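## Task

On this console, get the MODE knob into its pulled-out state, switch CHECK on, turn PROGRAM to P4 and put the lever at CYCLE. The task fails if the UNDER or OVER light lights up at any moment. A light comes on whenever MODE is out, CHECK is on and the lever is at CYCLE all at once while PROGRAM sits anywhere other than P4. The console is loose on the table, so noticeably lifting or tipping it and letting it fall back costs points. Settings that stay put only because the robot is still holding them at the end do not count. Nothing may be pushed or dropped off the table.

## Robot and tools

Robot: one UR20-type six-joint arm with a small two-finger parallel gripper that opens to 50 mm. There is only one arm, so every motion argument is a single list. Cameras: cam_head_left, cam_head_right and cam_wrist, each giving 504x504 images.

Frames. The scene frame has its origin on the table top under the arm base, +z up, and +y to the left when facing along +x. Positions are in metres. The gripper frame: the fingers point along its +z and close along its x axis. end_effector_position is the point midway between the pads, and the fingertips extend 17.5 mm past it. A flat block about 9 cm long sticks out toward the gripper's -y side and turns with it, so watch it near the console.

Row format. Nine numbers, each in [-1, 1], in this order: dx, dy, dz, rx, ry, rz, position, force_limit, speed. The first six are an offset, not a pose. They are given in the gripper's own axes and are counted from the gripper pose in the most recent result that reports it. Before any such result in a scene, or for a second call in the same reply, they count from where the robot is when the action begins. A value of 1.0 means 0.6 m for dx, dy, dz and 180 degrees for rx, ry, rz, which together form one rotation vector. All-zero offsets send the gripper back to that reference pose; they do not act as a pause. The gripper part is absolute: position +1 is fully open (50 mm), about -0.65 brings the pads together, and -1 means close until something blocks the fingers. force_limit maps -1, 0, +1 to roughly 20, 102, 185 N per pad, and the final squeeze can be about 17% above that. speed maps -1, 0, +1 to 20, 85, 150 mm/s of gap change. Fingers that have stopped ignore new force or speed values until position changes by at least 0.01.

execute_actions: actions is a list holding one item or nothing. An empty list only reports the state. {"rows": [...], "steps": n} plays up to 15 rows, one per control step of 1/30 s (steps up to 15, default 15). Every row is measured from the same reference pose, not from the row before it, and the final row repeats if rows run out. {"steps": n} without rows waits up to 300 steps, counted from the previous result. Optional pictures (true/false) chooses whether images come back. A refused call moves nothing.

move: target is one nine-number row as above. It drives the gripper in a straight line toward that offset target over 0.5 to 10 s, stopping short if it would take longer. speed is in m/s, 0.002 to 0.5, default 0.25; turning is capped at twice that figure in rad/s. stop_force (N, 14 to 160, optional, not allowed before 0.2 s into a scene) ends the path when the wrist sensor feels that much extra resistance along the direction of travel for two steps; the gripper then backs up two steps and holds. Use it only with very low speed and no rotation, and omit it when pulling away from something you touch. The path does not avoid obstacles. The result ends with a "move:" line: done, off_target, moving, held, fault or contact, plus limits such as paced (the command was clipped) or held (some steps were blocked, after which the arm may jump fast), and the distance left to the target.

wait: seconds from 0 to 10; sends nothing new. zoom_image: camera name and region [x0, y0, x1, y1] in pixels, top-left origin, at most 504 by 504. read_manual: section "licences" only; it returns licence text. finished_scene: scene number (1 or 2); it ends that scene for good and grades it, so call it only once the controls are set and released.

Results. The state line gives end_effector_position (m), end_effector_quat_wxyz and linear and angular velocities in the scene frame. Joint positions follow URDF order. Wrist force and Wrist torque are in gripper axes; pressing on a surface shows a force pointing back into the arm. Expect an offset up to about 10 N, noise near 3.7 N, and saturation at 200 N; "no reading" is harmless. object_status: 0 moving, 1 blocked while opening, 2 blocked while closing (a real grip), 3 reached the command or pads met. Opening in mm is about (250 - position_measured) x 0.202. "Hand target" is where the controller is heading. "pose unreachable" and HELD mean the clearance check altered or withheld commands.

Motion limits. Each step the commanded pose is clipped to within 100 mm and 16 degrees of the measured one, and commands lag about 0.17 s. Long motions may not finish in one call, so read the reported pose and send the remainder.

Things to avoid. The arm is very stiff: aiming even slightly beyond a firm contact can trigger a fault. Torque on a joint at its load limit, or any external force reaching 150 N, stops the arm for 10 s. Approach knobs, switches and the lever slowly. Do not lift or tip the console or let it bang down, and knock nothing off the table. Order the steps so PROGRAM reaches the required setting before MODE out, CHECK on and lever at CYCLE are all true together. Release every control before ending. Long holding under load warms motors: MOTOR HOT appears at 70 °C and at 85 °C the brakes lock for minutes.

Each tool is called after "Call:" as name(argument=value, ...) on one line, values as JSON.

## Session

Call:
execute_actions(actions=[])

Scene clock: 0.00 s of 5400.00 s.
end_effector_position=(+0.8821, +0.2705, +0.2000) position_measured=3 object_status=3 end_effector_quat_wxyz=(-0.083, -0.266, +0.944, -0.176) end_effector_velocity=(-0.001, -0.000, +0.000) end_effector_angular_velocity=(-0.001, +0.001, -0.001)
Joint positions: [ 0.224 -1.18   2.032 -2.261 -1.929 -1.853]
Joint velocities: [-0.    -0.001  0.     0.002 -0.001  0.001]
Motor temperatures (°C, as the motors report them): [28 28 29 35 31 33]
Wrist force (N, on the end effector, along its own x y z axes, offset not removed): no reading
Wrist torque (N m, same axes, about the end effector's origin, offset not removed): no reading
Hand target: +0.882, +0.270, +0.200; -0.083, -0.266, +0.944, -0.176

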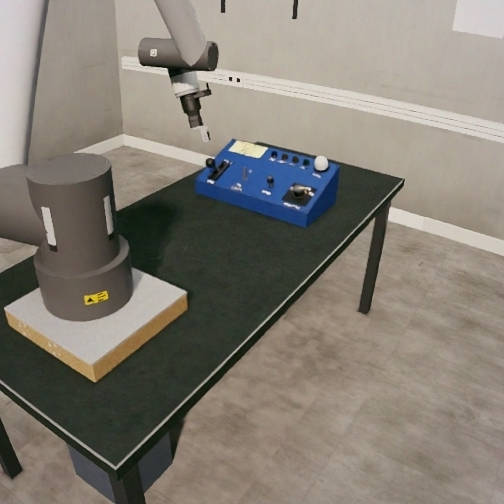

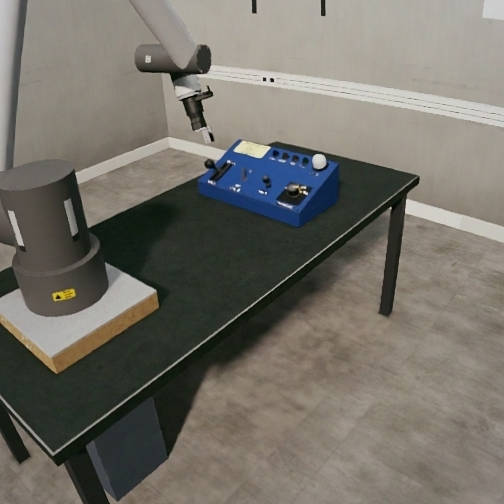

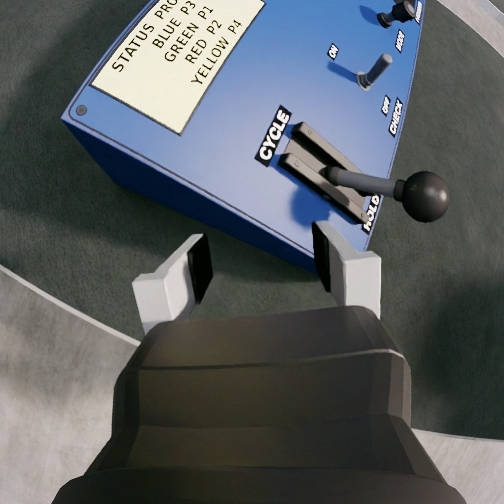

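Call:
zoom_image(camera="cam_head_left", region=[180, 120, 360, 240])

Call:
zoom_image(camera="cam_wrist", region=[60, 0, 460, 250])

Region (180, 120, 360, 240) of cam_head_left's 504x504 image, scaled by 2.800, with more detail than that image has.

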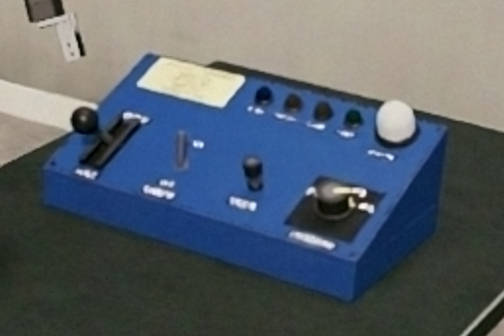

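Region (60, 0, 460, 250) of cam_wrist's 504x504 image, scaled by 1.260, with more detail than that image has; it fills the top 315 rows of this view, and the rest is white.

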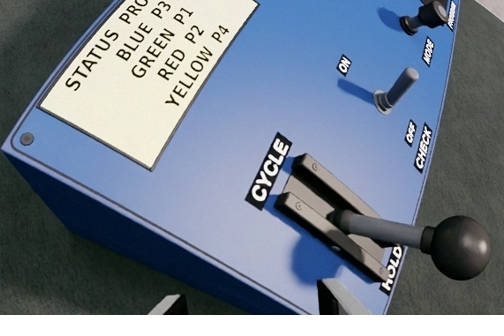

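Call:
move(target=[0.14,-0.45,-0.2,-0.094,-0.081,0,1,0,0])

Scene clock: 13.73 s of 5400.00 s.
end_effector_position=(+0.9629, +0.0609, +0.4088) position_measured=3 object_status=3 end_effector_quat_wxyz=(-0.002, -0.271, +0.963, -0.000) end_effector_velocity=(+0.000, -0.001, -0.000) end_effector_angular_velocity=(+0.003, +0.002, +0.000)
Joint positions: [-0.14  -1.392  1.944 -2.119 -1.572 -2.245]
Joint velocities: [-0.002  0.001 -0.001  0.003  0.002 -0.002]
Motor temperatures (°C, as the motors report them): [28 28 29 35 31 33]
Wrist force (N, on the end effector, along its own x y z axes, offset not removed): [3.8 -1.3 -1.7]
Wrist torque (N m, same axes, about the end effector's origin, offset not removed): [-0.54 -0.74 0.38]
Hand target: +0.963, +0.061, +0.409; -0.002, -0.271, +0.963, +0.000
Off the commanded pose: 0.001 m, 0 deg.
After step 90, 9.00 s passed at rest.
move: done

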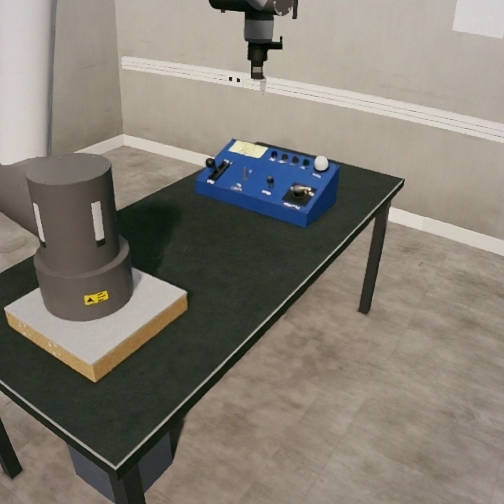

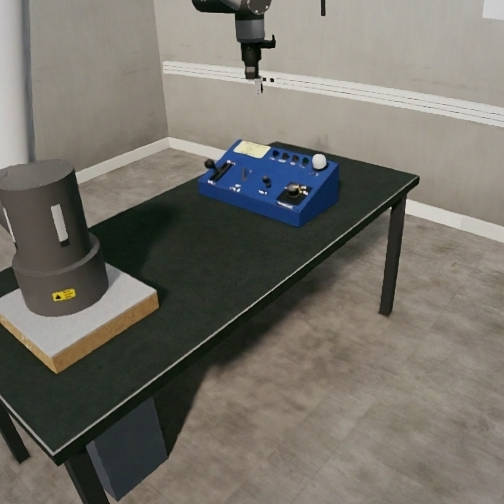

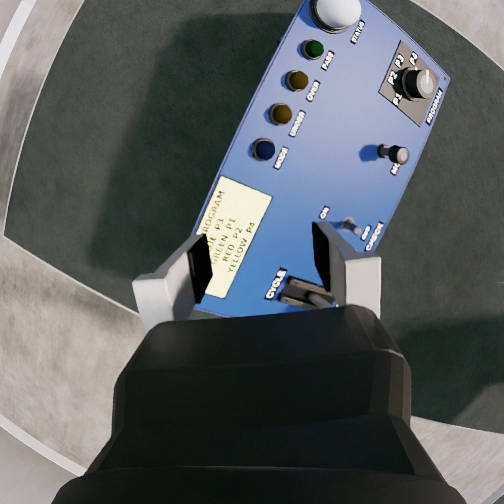

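Call:
move(target=[0.03,-0.15,0.0,0,0,0.15,1,0,0])

Call:
zoom_image(camera="cam_wrist", region=[130, 0, 480, 320])

Scene clock: 21.00 s of 5400.00 s.
end_effector_position=(+0.9945, -0.0250, +0.4087) position_measured=3 object_status=3 end_effector_quat_wxyz=(-0.002, -0.039, +0.999, -0.000) end_effector_velocity=(+0.000, -0.001, +0.000) end_effector_angular_velocity=(-0.000, +0.000, -0.006)
Joint positions: [-0.218 -1.35   1.89  -2.108 -1.572 -1.852]
Joint velocities: [-0.001  0.001 -0.001  0.001 -0.     0.006]
Motor temperatures (°C, as the motors report them): [28 28 29 35 31 33]
Wrist force (N, on the end effector, along its own x y z axes, offset not removed): [2.4 -1.3 -1.6]
Wrist torque (N m, same axes, about the end effector's origin, offset not removed): [-0.51 -0.44 0.47]
Hand target: +0.995, -0.025, +0.409; -0.002, -0.039, +0.999, -0.000
Off the commanded pose: 0.000 m, 0 deg.
After step 90, 2.87 s passed at rest.
move: done

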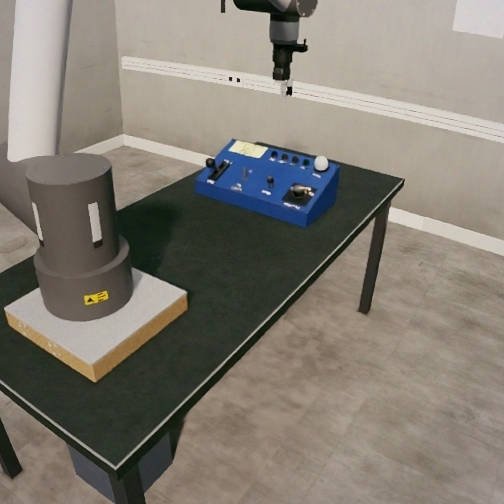

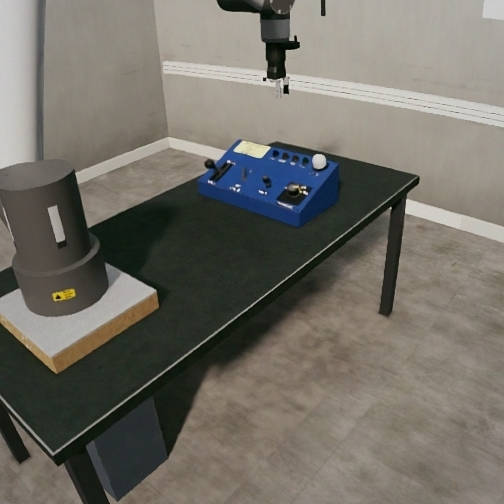

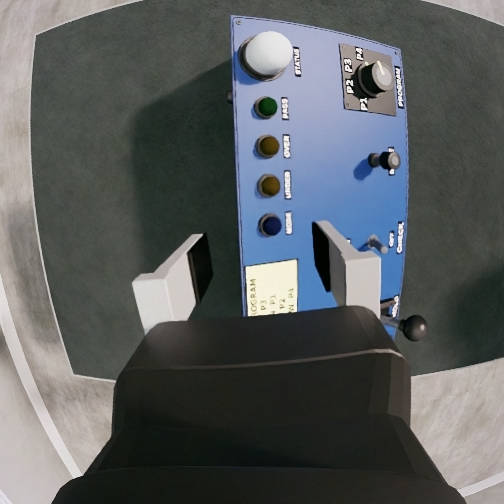

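Region (130, 0, 480, 320) of cam_wrist's 504x504 image, scaled by 1.440, with more detail than that image has; it fills the top 461 rows of this view, and the rest is white.

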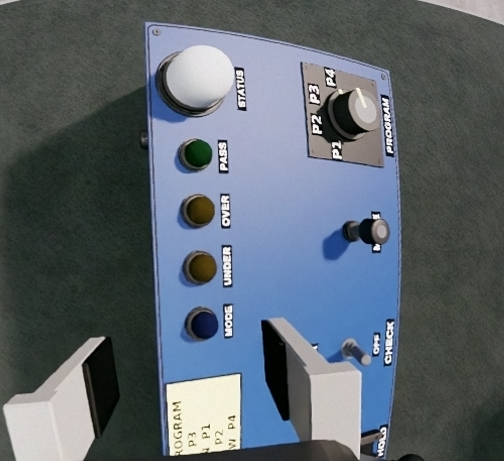

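Call:
move(target=[0.373,-0.08,0.3,0,-0.11,0,1,0,0])

Scene clock: 32.67 s of 5400.00 s.
end_effector_position=(+0.7744, -0.0903, +0.2299) position_measured=3 object_status=3 end_effector_quat_wxyz=(+0.170, -0.038, +0.985, +0.007) end_effector_velocity=(-0.001, -0.001, -0.001) end_effector_angular_velocity=(+0.000, -0.002, -0.001)
Joint positions: [-0.438 -1.434  2.491 -2.931 -1.409 -2.047]
Joint velocities: [-0.002  0.002  0.003 -0.007  0.001 -0.001]
Motor temperatures (°C, as the motors report them): [28 28 29 35 31 33]
Wrist force (N, on the end effector, along its own x y z axes, offset not removed): [4.0 -1.2 -1.1]
Wrist torque (N m, same axes, about the end effector's origin, offset not removed): [-0.50 -0.80 0.44]
Hand target: +0.774, -0.090, +0.230; +0.170, -0.038, +0.985, +0.007
Off the commanded pose: 0.000 m, 0 deg.
After step 90, 6.97 s passed at rest.
move: done

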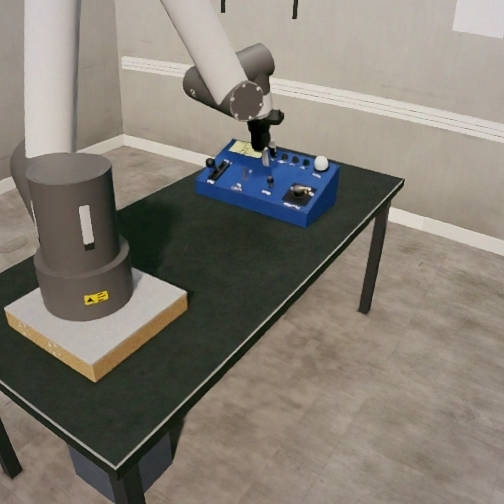

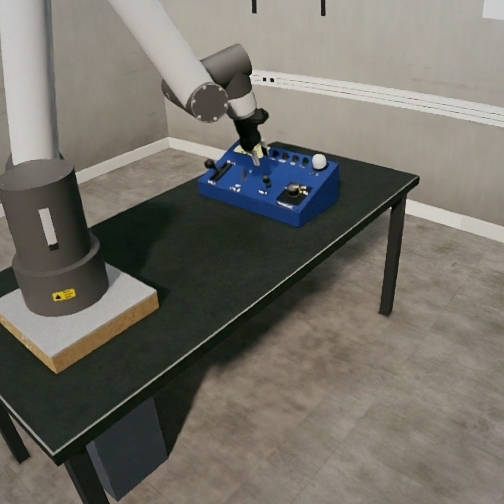

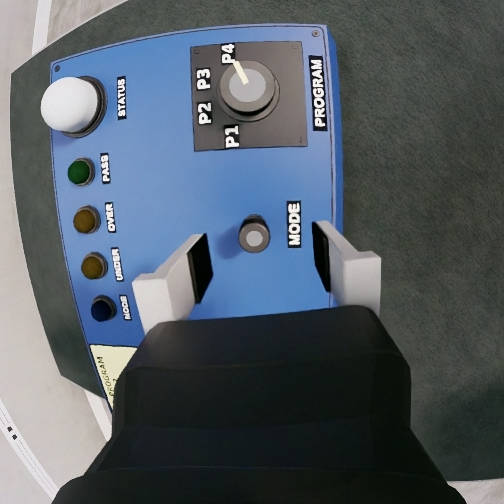

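Call:
move(target=[0,0.008,0.1,0,0,0,1,0,0], speed=0.1)

Scene clock: 37.87 s of 5400.00 s.
end_effector_position=(+0.7939, -0.0838, +0.1735) position_measured=3 object_status=3 end_effector_quat_wxyz=(+0.170, -0.038, +0.985, +0.007) end_effector_velocity=(+0.001, -0.000, -0.001) end_effector_angular_velocity=(+0.000, -0.001, -0.000)
Joint positions: [-0.416 -1.319  2.495 -3.052 -1.415 -2.027]
Joint velocities: [ 0.     0.002 -0.001 -0.003  0.     0.001]
Motor temperatures (°C, as the motors report them): [28 28 29 35 31 33]
Wrist force (N, on the end effector, along its own x y z axes, offset not removed): [1.7 -2.2 -0.9]
Wrist torque (N m, same axes, about the end effector's origin, offset not removed): [-0.65 -0.31 0.47]
Hand target: +0.794, -0.084, +0.173; +0.170, -0.038, +0.985, +0.007
Off the commanded pose: 0.000 m, 0 deg.
After step 90, 1.17 s passed at rest.
move: done

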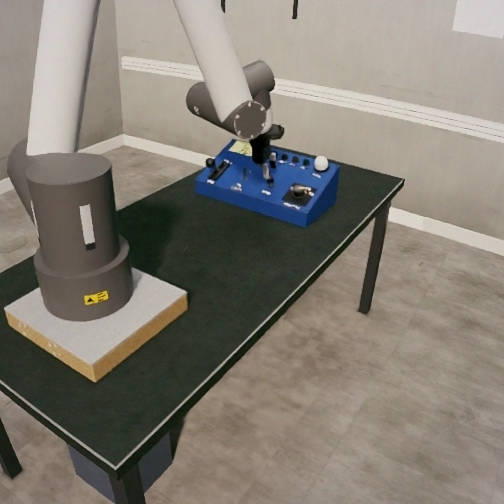

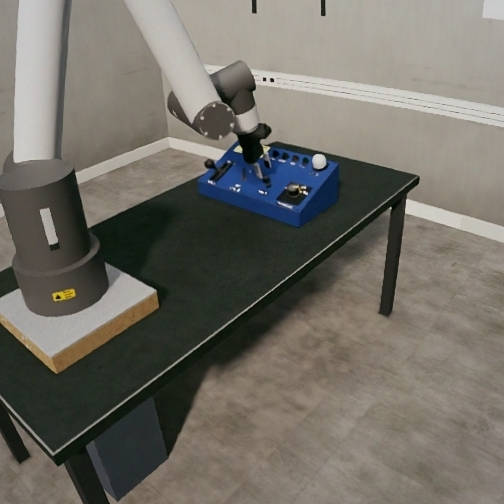

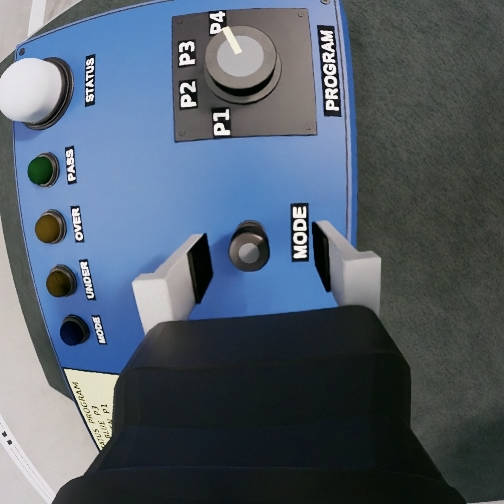

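Call:
move(target=[-0.011,0,0.05,0,0,0,1,0,0], speed=0.04)

Scene clock: 42.93 s of 5400.00 s.
end_effector_position=(+0.8101, -0.0825, +0.1476) position_measured=3 object_status=3 end_effector_quat_wxyz=(+0.170, -0.038, +0.985, +0.007) end_effector_velocity=(+0.001, +0.000, -0.001) end_effector_angular_velocity=(+0.000, +0.000, +0.001)
Joint positions: [-0.405 -1.261  2.483 -3.1   -1.419 -2.016]
Joint velocities: [ 0.001  0.003 -0.001 -0.002  0.     0.   ]
Motor temperatures (°C, as the motors report them): [28 28 29 35 31 33]
Wrist force (N, on the end effector, along its own x y z axes, offset not removed): [4.0 -2.8 -0.2]
Wrist torque (N m, same axes, about the end effector's origin, offset not removed): [-0.74 -0.70 0.39]
Hand target: +0.810, -0.082, +0.147; +0.170, -0.038, +0.985, +0.007
Off the commanded pose: 0.000 m, 0 deg.
After step 90, 0.97 s passed at rest.
move: done

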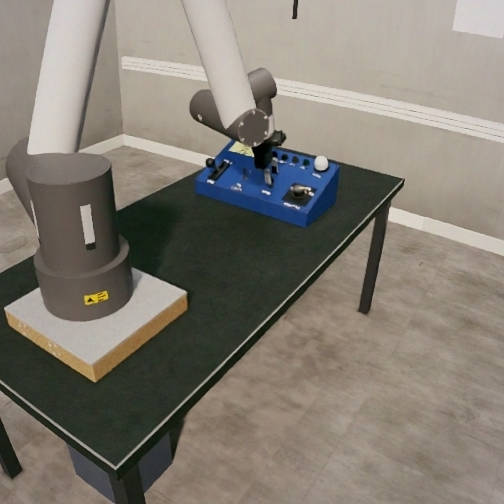

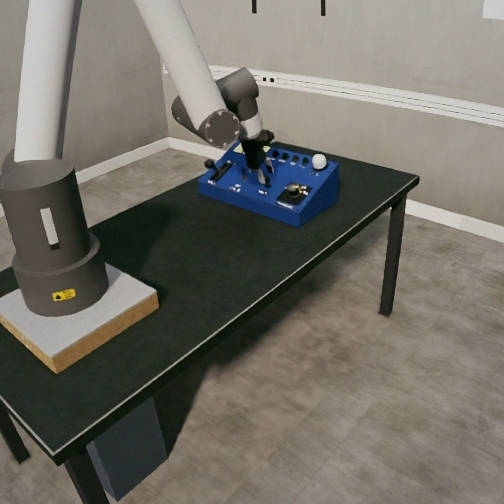

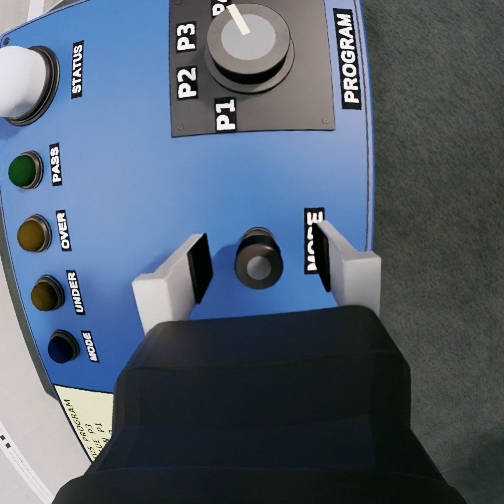

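Call:
move(target=[0,0,0.022,0,0,0,1,0,0], speed=0.01, stop_force=15)

Call:
execute_actions(actions=[{"rows":[[0,0,0,0,0,0,-1,-0.6,0]],"steps":15}])

Scene clock: 46.60 s of 5400.00 s.
end_effector_position=(+0.8145, -0.0821, +0.1353) position_measured=3 object_status=3 end_effector_quat_wxyz=(+0.170, -0.038, +0.985, +0.007) end_effector_velocity=(+0.000, -0.000, -0.001) end_effector_angular_velocity=(+0.000, -0.000, -0.000)
Joint positions: [-0.402 -1.236  2.481 -3.124 -1.419 -2.013]
Joint velocities: [ 0.     0.002 -0.    -0.002  0.     0.   ]
Motor temperatures (°C, as the motors report them): [28 28 29 35 31 33]
Wrist force (N, on the end effector, along its own x y z axes, offset not removed): [0.2 -3.2 -0.9]
Wrist torque (N m, same axes, about the end effector's origin, offset not removed): [-0.91 -0.04 0.50]
Hand target: +0.814, -0.082, +0.135; +0.170, -0.038, +0.985, +0.007
Off the commanded pose: 0.000 m, 0 deg.
move: done

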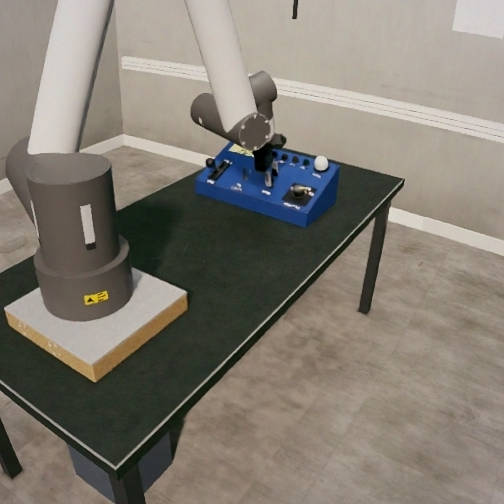

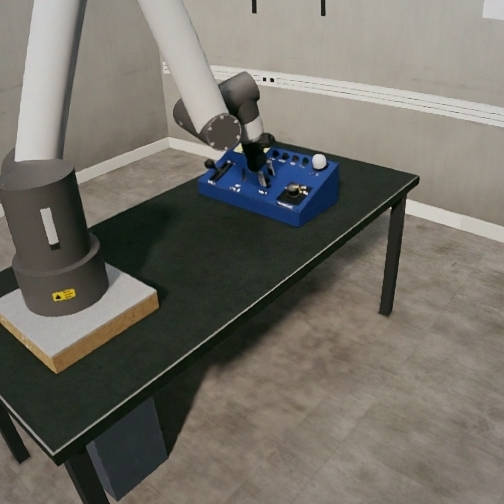

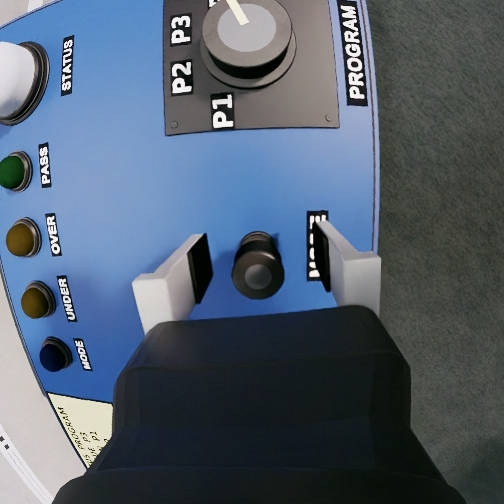

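Scene clock: 47.10 s of 5400.00 s.
end_effector_position=(+0.8148, -0.0822, +0.1355) position_measured=134 object_status=0 end_effector_quat_wxyz=(+0.170, -0.038, +0.985, +0.007) end_effector_velocity=(-0.001, +0.000, -0.001) end_effector_angular_velocity=(+0.001, +0.002, +0.000)
Joint positions: [-0.402 -1.236  2.481 -3.124 -1.419 -2.013]
Joint velocities: [ 0.    -0.     0.     0.003 -0.    -0.   ]
Motor temperatures (°C, as the motors report them): [28 28 29 35 31 33]
Wrist force (N, on the end effector, along its own x y z axes, offset not removed): [-38.8 3.0 -16.4]
Wrist torque (N m, same axes, about the end effector's origin, offset not removed): [-0.44 -0.93 0.81]
Hand target: +0.814, -0.082, +0.135; +0.170, -0.038, +0.985, +0.007
Off the commanded pose: 0.000 m, 0 deg.
Steps of this call (steps 1 to 15: all 15 steps of this action). Readings (end_effector_position | what the end effector reports):
1: (+0.8145, -0.0821, +0.1352) | position_measured=5 object_status=0
2: (+0.8145, -0.0821, +0.1352) | position_measured=19 object_status=0
4: (+0.8145, -0.0821, +0.1352) | position_measured=47 object_status=0
8: (+0.8145, -0.0821, +0.1352) | position_measured=103 object_status=0
15: the state above

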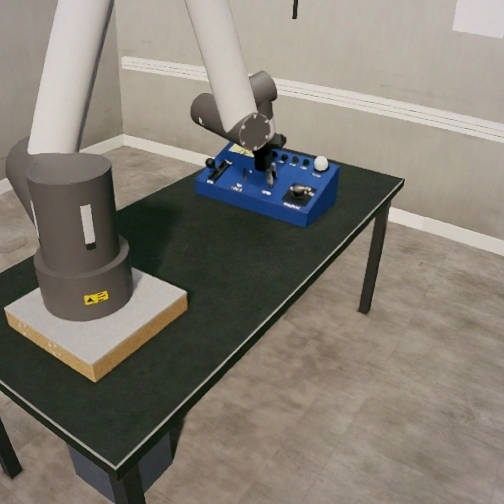

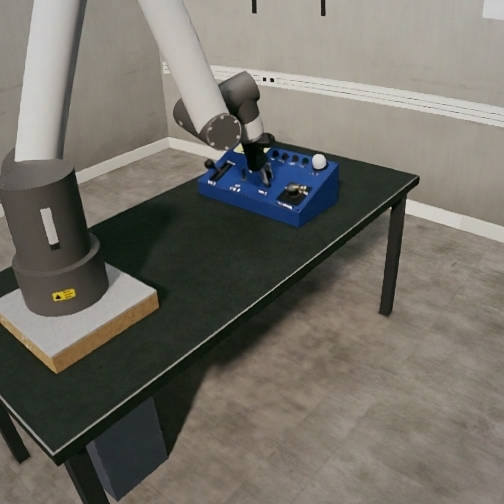

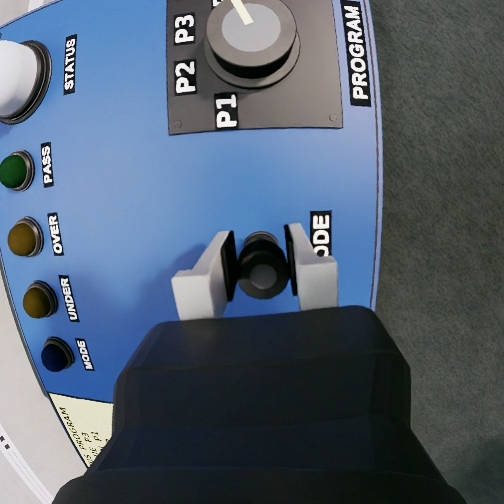

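Call:
move(target=[0.002,0,-0.01,0,0,0,-1,-0.6,0], speed=0.004)

Scene clock: 50.70 s of 5400.00 s.
end_effector_position=(+0.8117, -0.0825, +0.1407) position_measured=134 object_status=2 end_effector_quat_wxyz=(+0.170, -0.038, +0.985, +0.007) end_effector_velocity=(-0.000, -0.000, +0.000) end_effector_angular_velocity=(-0.000, +0.001, -0.000)
Joint positions: [-0.404 -1.248  2.483 -3.115 -1.419 -2.015]
Joint velocities: [-0.    -0.001  0.     0.001 -0.001 -0.   ]
Motor temperatures (°C, as the motors report them): [28 28 29 35 31 33]
Wrist force (N, on the end effector, along its own x y z axes, offset not removed): [-36.3 6.6 4.4]
Wrist torque (N m, same axes, about the end effector's origin, offset not removed): [-1.00 -1.14 0.70]
Hand target: +0.812, -0.083, +0.141; +0.170, -0.038, +0.985, +0.007
Off the commanded pose: 0.000 m, 0 deg.
move: done

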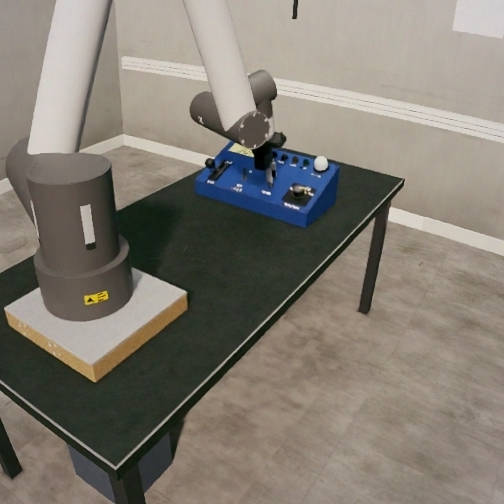

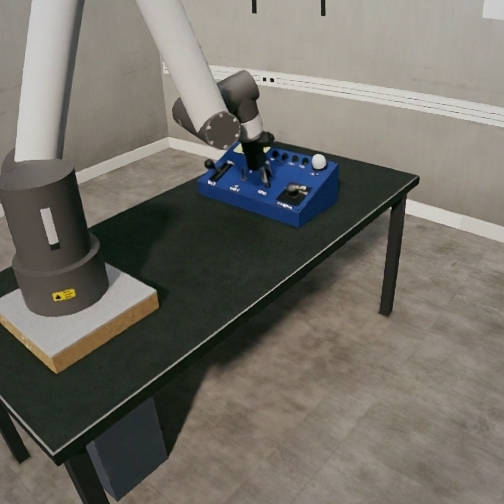

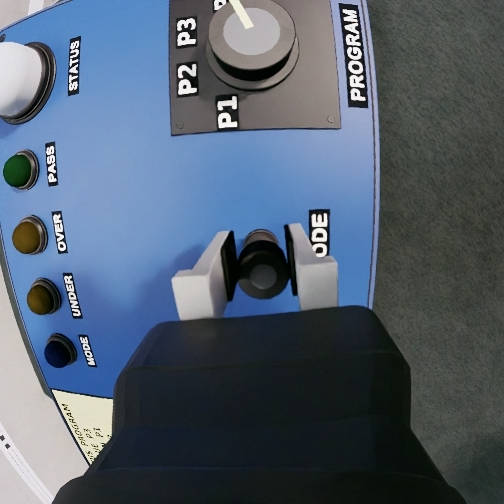

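Call:
move(target=[-0.004,0,-0.01,0,0,0,-1,-0.6,0], speed=0.004)

Scene clock: 54.43 s of 5400.00 s.
end_effector_position=(+0.8120, -0.0825, +0.1470) position_measured=134 object_status=2 end_effector_quat_wxyz=(+0.170, -0.038, +0.985, +0.007) end_effector_velocity=(+0.000, -0.000, +0.001) end_effector_angular_velocity=(+0.000, -0.000, -0.001)
Joint positions: [-0.404 -1.259  2.481 -3.101 -1.419 -2.015]
Joint velocities: [-0.    -0.001 -0.     0.001  0.     0.001]
Motor temperatures (°C, as the motors report them): [28 28 29 35 31 33]
Wrist force (N, on the end effector, along its own x y z axes, offset not removed): [37.1 8.0 -4.0]
Wrist torque (N m, same axes, about the end effector's origin, offset not removed): [-0.70 0.12 0.06]
Hand target: +0.812, -0.082, +0.147; +0.170, -0.038, +0.985, +0.007
Off the commanded pose: 0.000 m, 0 deg.
move: done

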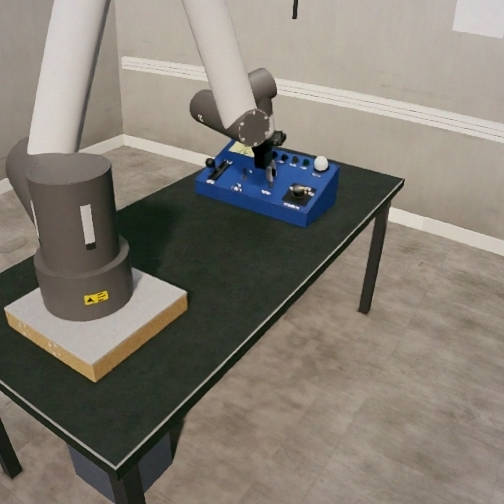

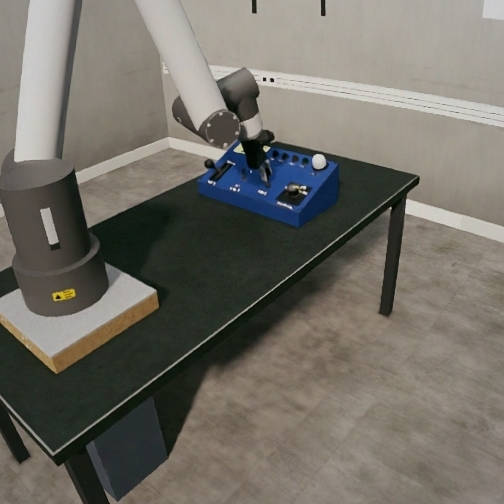

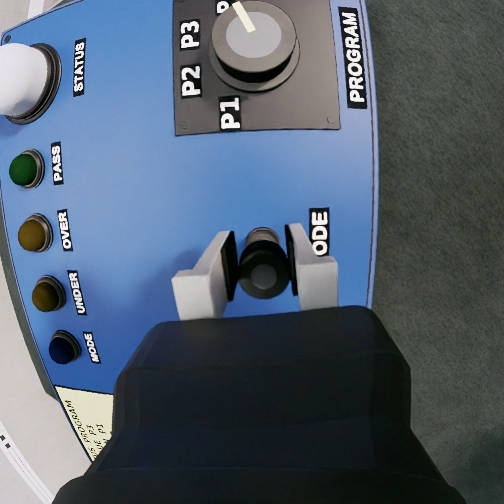

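Call:
move(target=[0.0017,0,-0.015,0,0,0,-1,-0.6,0], speed=0.003, stop_force=22)

Scene clock: 59.80 s of 5400.00 s.
end_effector_position=(+0.8100, -0.0827, +0.1512) position_measured=134 object_status=2 end_effector_quat_wxyz=(+0.170, -0.038, +0.985, +0.007) end_effector_velocity=(+0.001, +0.000, +0.000) end_effector_angular_velocity=(-0.000, -0.002, +0.001)
Joint positions: [-0.405 -1.267  2.482 -3.093 -1.418 -2.016]
Joint velocities: [ 0.     0.001  0.    -0.003  0.001 -0.001]
Motor temperatures (°C, as the motors report them): [28 28 29 35 31 33]
Wrist force (N, on the end effector, along its own x y z axes, offset not removed): [18.0 10.5 24.2]
Wrist torque (N m, same axes, about the end effector's origin, offset not removed): [-0.57 -0.28 0.20]
Hand target: +0.810, -0.083, +0.151; +0.170, -0.038, +0.985, +0.007
Off the commanded pose: 0.004 m, 0 deg.
After step 90, 0.50 s passed at rest.
move: contact

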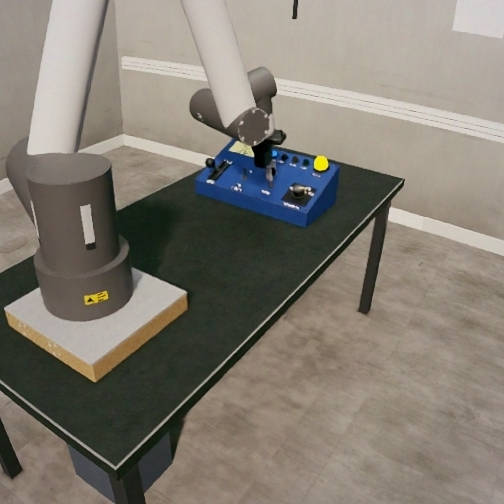

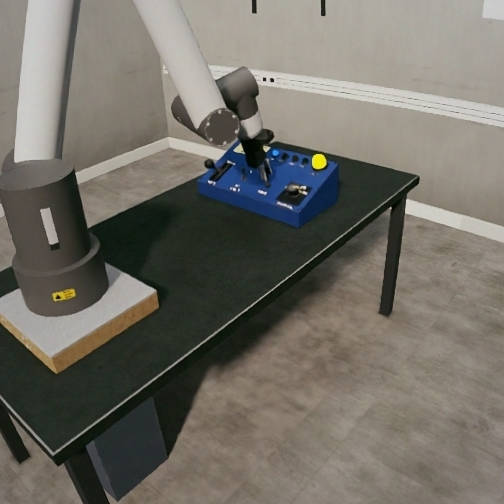

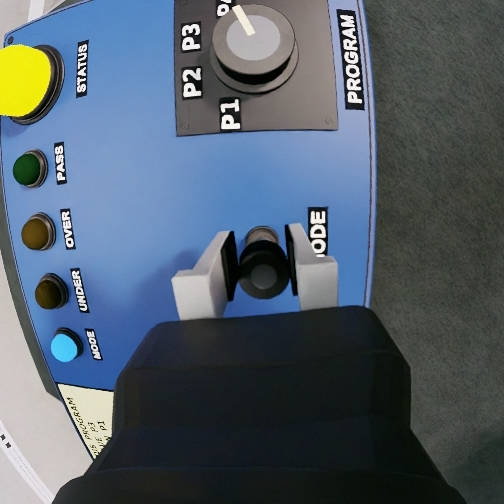

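Call:
move(target=[0,0,0.002,0,0,0,1,0,0], speed=0.005)

Call:
move(target=[0,0,-0.12,0,0,0,1,0,0], speed=0.1)

Call:
move(target=[0.02,0.18,0.03,0,0,0,-1,0,0], speed=0.15)

Scene clock: 63.63 s of 5400.00 s.
end_effector_position=(+0.8105, -0.0827, +0.1501) position_measured=3 object_status=3 end_effector_quat_wxyz=(+0.170, -0.038, +0.985, +0.007) end_effector_velocity=(+0.001, +0.000, +0.000) end_effector_angular_velocity=(-0.000, -0.001, +0.000)
Joint positions: [-0.405 -1.265  2.482 -3.095 -1.418 -2.016]
Joint velocities: [ 0.     0.    -0.    -0.002  0.     0.   ]
Motor temperatures (°C, as the motors report them): [28 28 29 35 31 33]
Wrist force (N, on the end effector, along its own x y z axes, offset not removed): [0.4 -1.4 -0.9]
Wrist torque (N m, same axes, about the end effector's origin, offset not removed): [-0.52 -0.04 0.51]
Hand target: +0.810, -0.083, +0.150; +0.170, -0.038, +0.985, +0.007
Off the commanded pose: 0.000 m, 0 deg.
After step 90, 0.13 s passed at rest.
move: done

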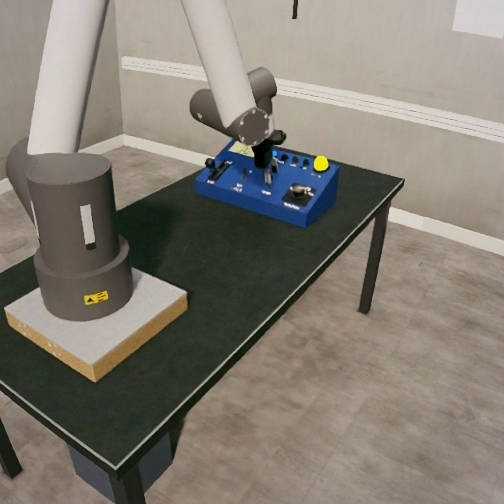

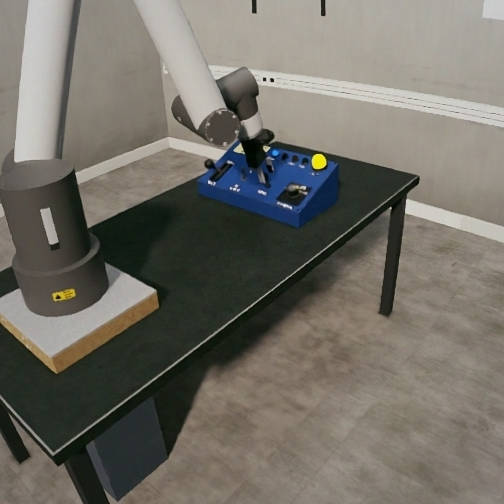

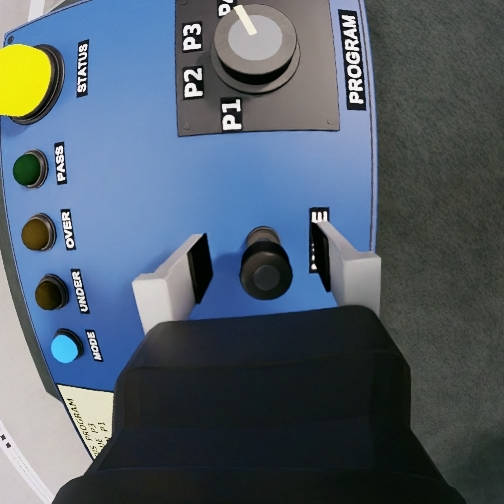

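Scene clock: 64.77 s of 5400.00 s.
end_effector_position=(+0.7864, -0.0846, +0.2177) position_measured=3 object_status=3 end_effector_quat_wxyz=(+0.170, -0.038, +0.985, +0.007) end_effector_velocity=(+0.000, -0.000, +0.001) end_effector_angular_velocity=(-0.000, -0.000, +0.000)
Joint positions: [-0.422 -1.402  2.484 -2.958 -1.413 -2.032]
Joint velocities: [-0.001 -0.002 -0.001  0.003  0.    -0.001]
Motor temperatures (°C, as the motors report them): [28 28 29 35 31 33]
Wrist force (N, on the end effector, along its own x y z axes, offset not removed): [2.5 -2.0 0.2]
Wrist torque (N m, same axes, about the end effector's origin, offset not removed): [-0.66 -0.42 0.48]
Hand target: +0.786, -0.085, +0.218; +0.170, -0.038, +0.985, +0.007
Off the commanded pose: 0.000 m, 0 deg.
move: done

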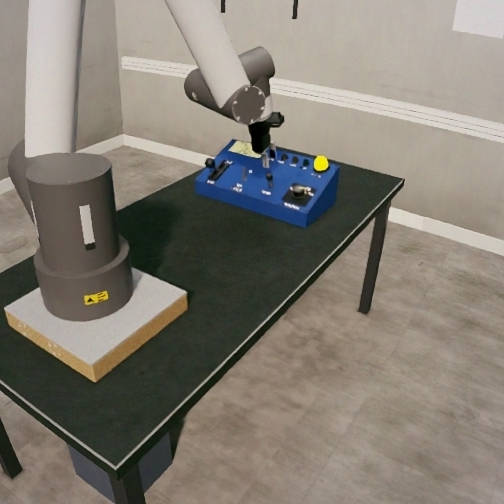

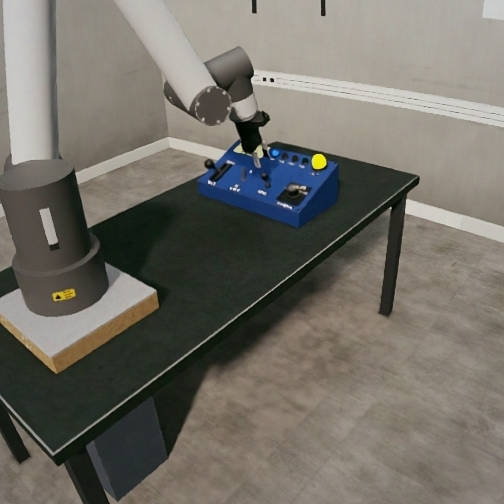

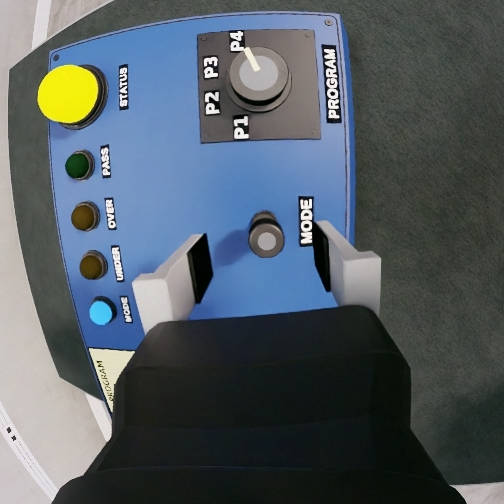

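Scene clock: 65.97 s of 5400.00 s.
end_effector_position=(+0.7725, +0.0223, +0.1968) position_measured=253 object_status=3 end_effector_quat_wxyz=(+0.170, -0.038, +0.985, +0.007) end_effector_velocity=(-0.001, +0.001, -0.001) end_effector_angular_velocity=(-0.000, +0.001, -0.001)
Joint positions: [-0.269 -1.375  2.517 -3.038 -1.461 -1.885]
Joint velocities: [ 0.002  0.001  0.     0.    -0.001  0.002]
Motor temperatures (°C, as the motors report them): [28 28 29 35 31 33]
Wrist force (N, on the end effector, along its own x y z axes, offset not removed): [3.1 -1.7 -1.2]
Wrist torque (N m, same axes, about the end effector's origin, offset not removed): [-0.63 -0.56 0.41]
Hand target: +0.773, +0.022, +0.197; +0.170, -0.038, +0.985, +0.007
Off the commanded pose: 0.000 m, 0 deg.
move: done

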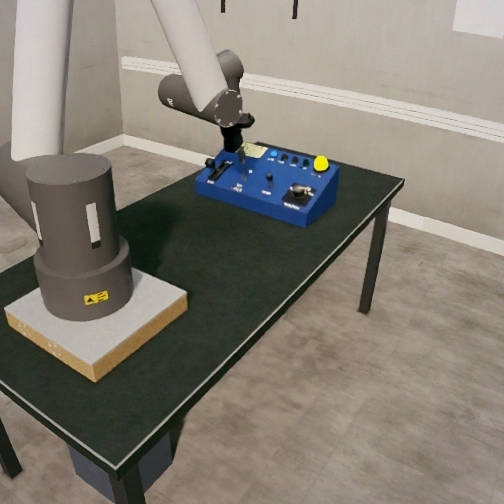

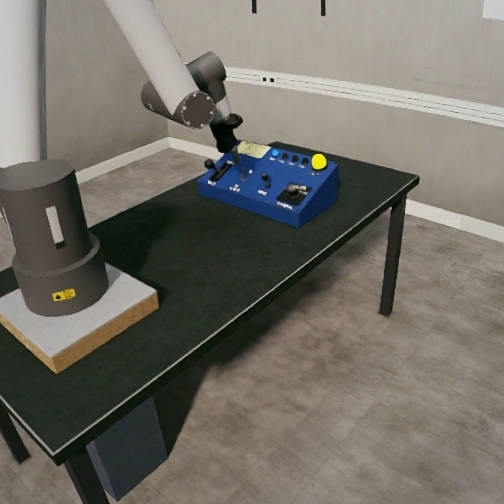

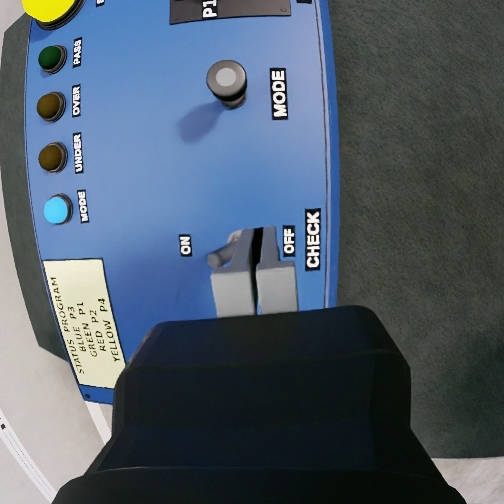

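Call:
move(target=[0,0.09,0,0,0,0,-1,0,0], speed=0.15)

Scene clock: 69.40 s of 5400.00 s.
end_effector_position=(+0.7682, +0.0759, +0.1968) position_measured=253 object_status=3 end_effector_quat_wxyz=(+0.170, -0.038, +0.985, +0.007) end_effector_velocity=(+0.001, +0.001, +0.000) end_effector_angular_velocity=(-0.001, -0.001, -0.000)
Joint positions: [-0.186 -1.371  2.515 -3.048 -1.488 -1.806]
Joint velocities: [ 0.002  0.001 -0.001 -0.002 -0.001  0.002]
Motor temperatures (°C, as the motors report them): [28 28 29 35 31 33]
Wrist force (N, on the end effector, along its own x y z axes, offset not removed): [1.5 -2.3 -0.2]
Wrist torque (N m, same axes, about the end effector's origin, offset not removed): [-0.68 -0.22 0.41]
Hand target: +0.768, +0.076, +0.197; +0.170, -0.038, +0.985, +0.007
Off the commanded pose: 0.000 m, 0 deg.
move: done

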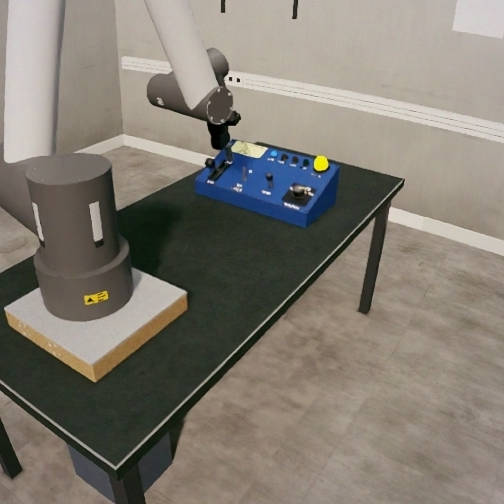

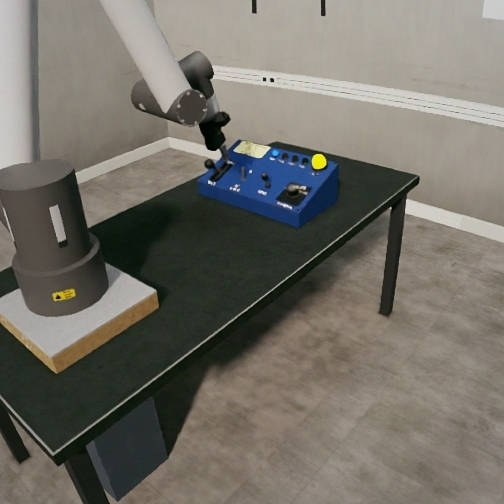

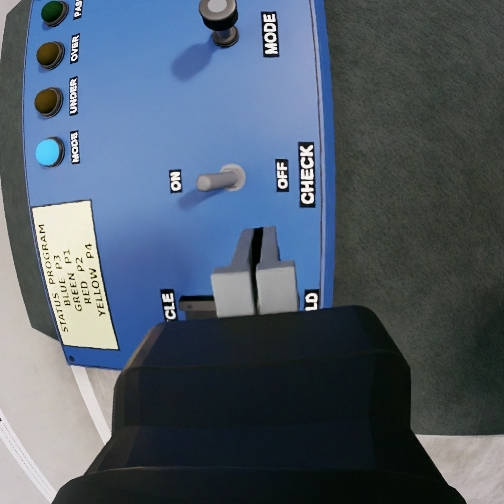

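Call:
move(target=[0.08,0.08,-0.08,0,0,0,-1,0,0], speed=0.15)

Scene clock: 76.03 s of 5400.00 s.
end_effector_position=(+0.7034, +0.1187, +0.2258) position_measured=253 object_status=3 end_effector_quat_wxyz=(+0.170, -0.038, +0.985, +0.007) end_effector_velocity=(-0.001, +0.001, +0.000) end_effector_angular_velocity=(+0.001, +0.001, -0.001)
Joint positions: [-0.13  -1.477  2.574 -3.005 -1.506 -1.754]
Joint velocities: [ 0.001 -0.002  0.     0.003 -0.     0.002]
Motor temperatures (°C, as the motors report them): [28 28 29 35 31 33]
Wrist force (N, on the end effector, along its own x y z axes, offset not removed): [1.8 -1.3 -1.8]
Wrist torque (N m, same axes, about the end effector's origin, offset not removed): [-0.53 -0.30 0.44]
Hand target: +0.703, +0.119, +0.226; +0.170, -0.038, +0.985, +0.007
Off the commanded pose: 0.000 m, 0 deg.
After step 90, 2.60 s passed at rest.
move: done

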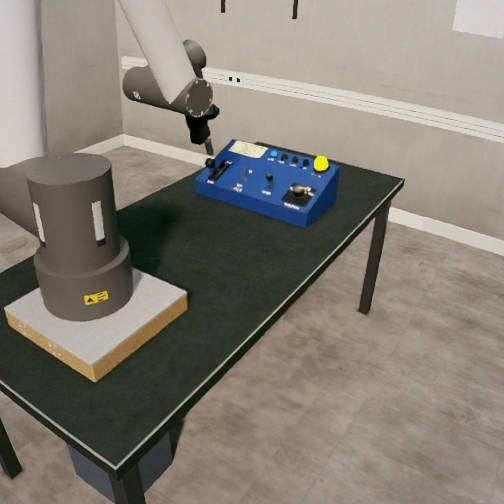

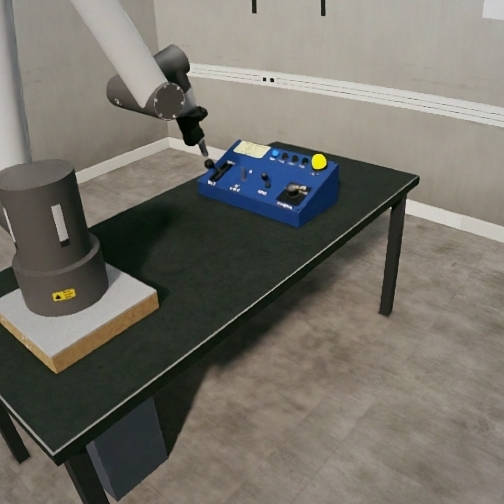

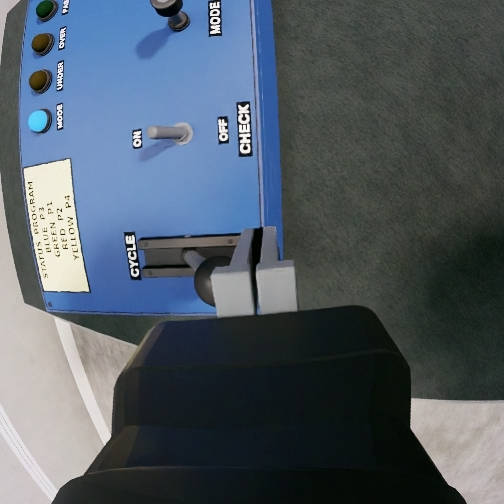

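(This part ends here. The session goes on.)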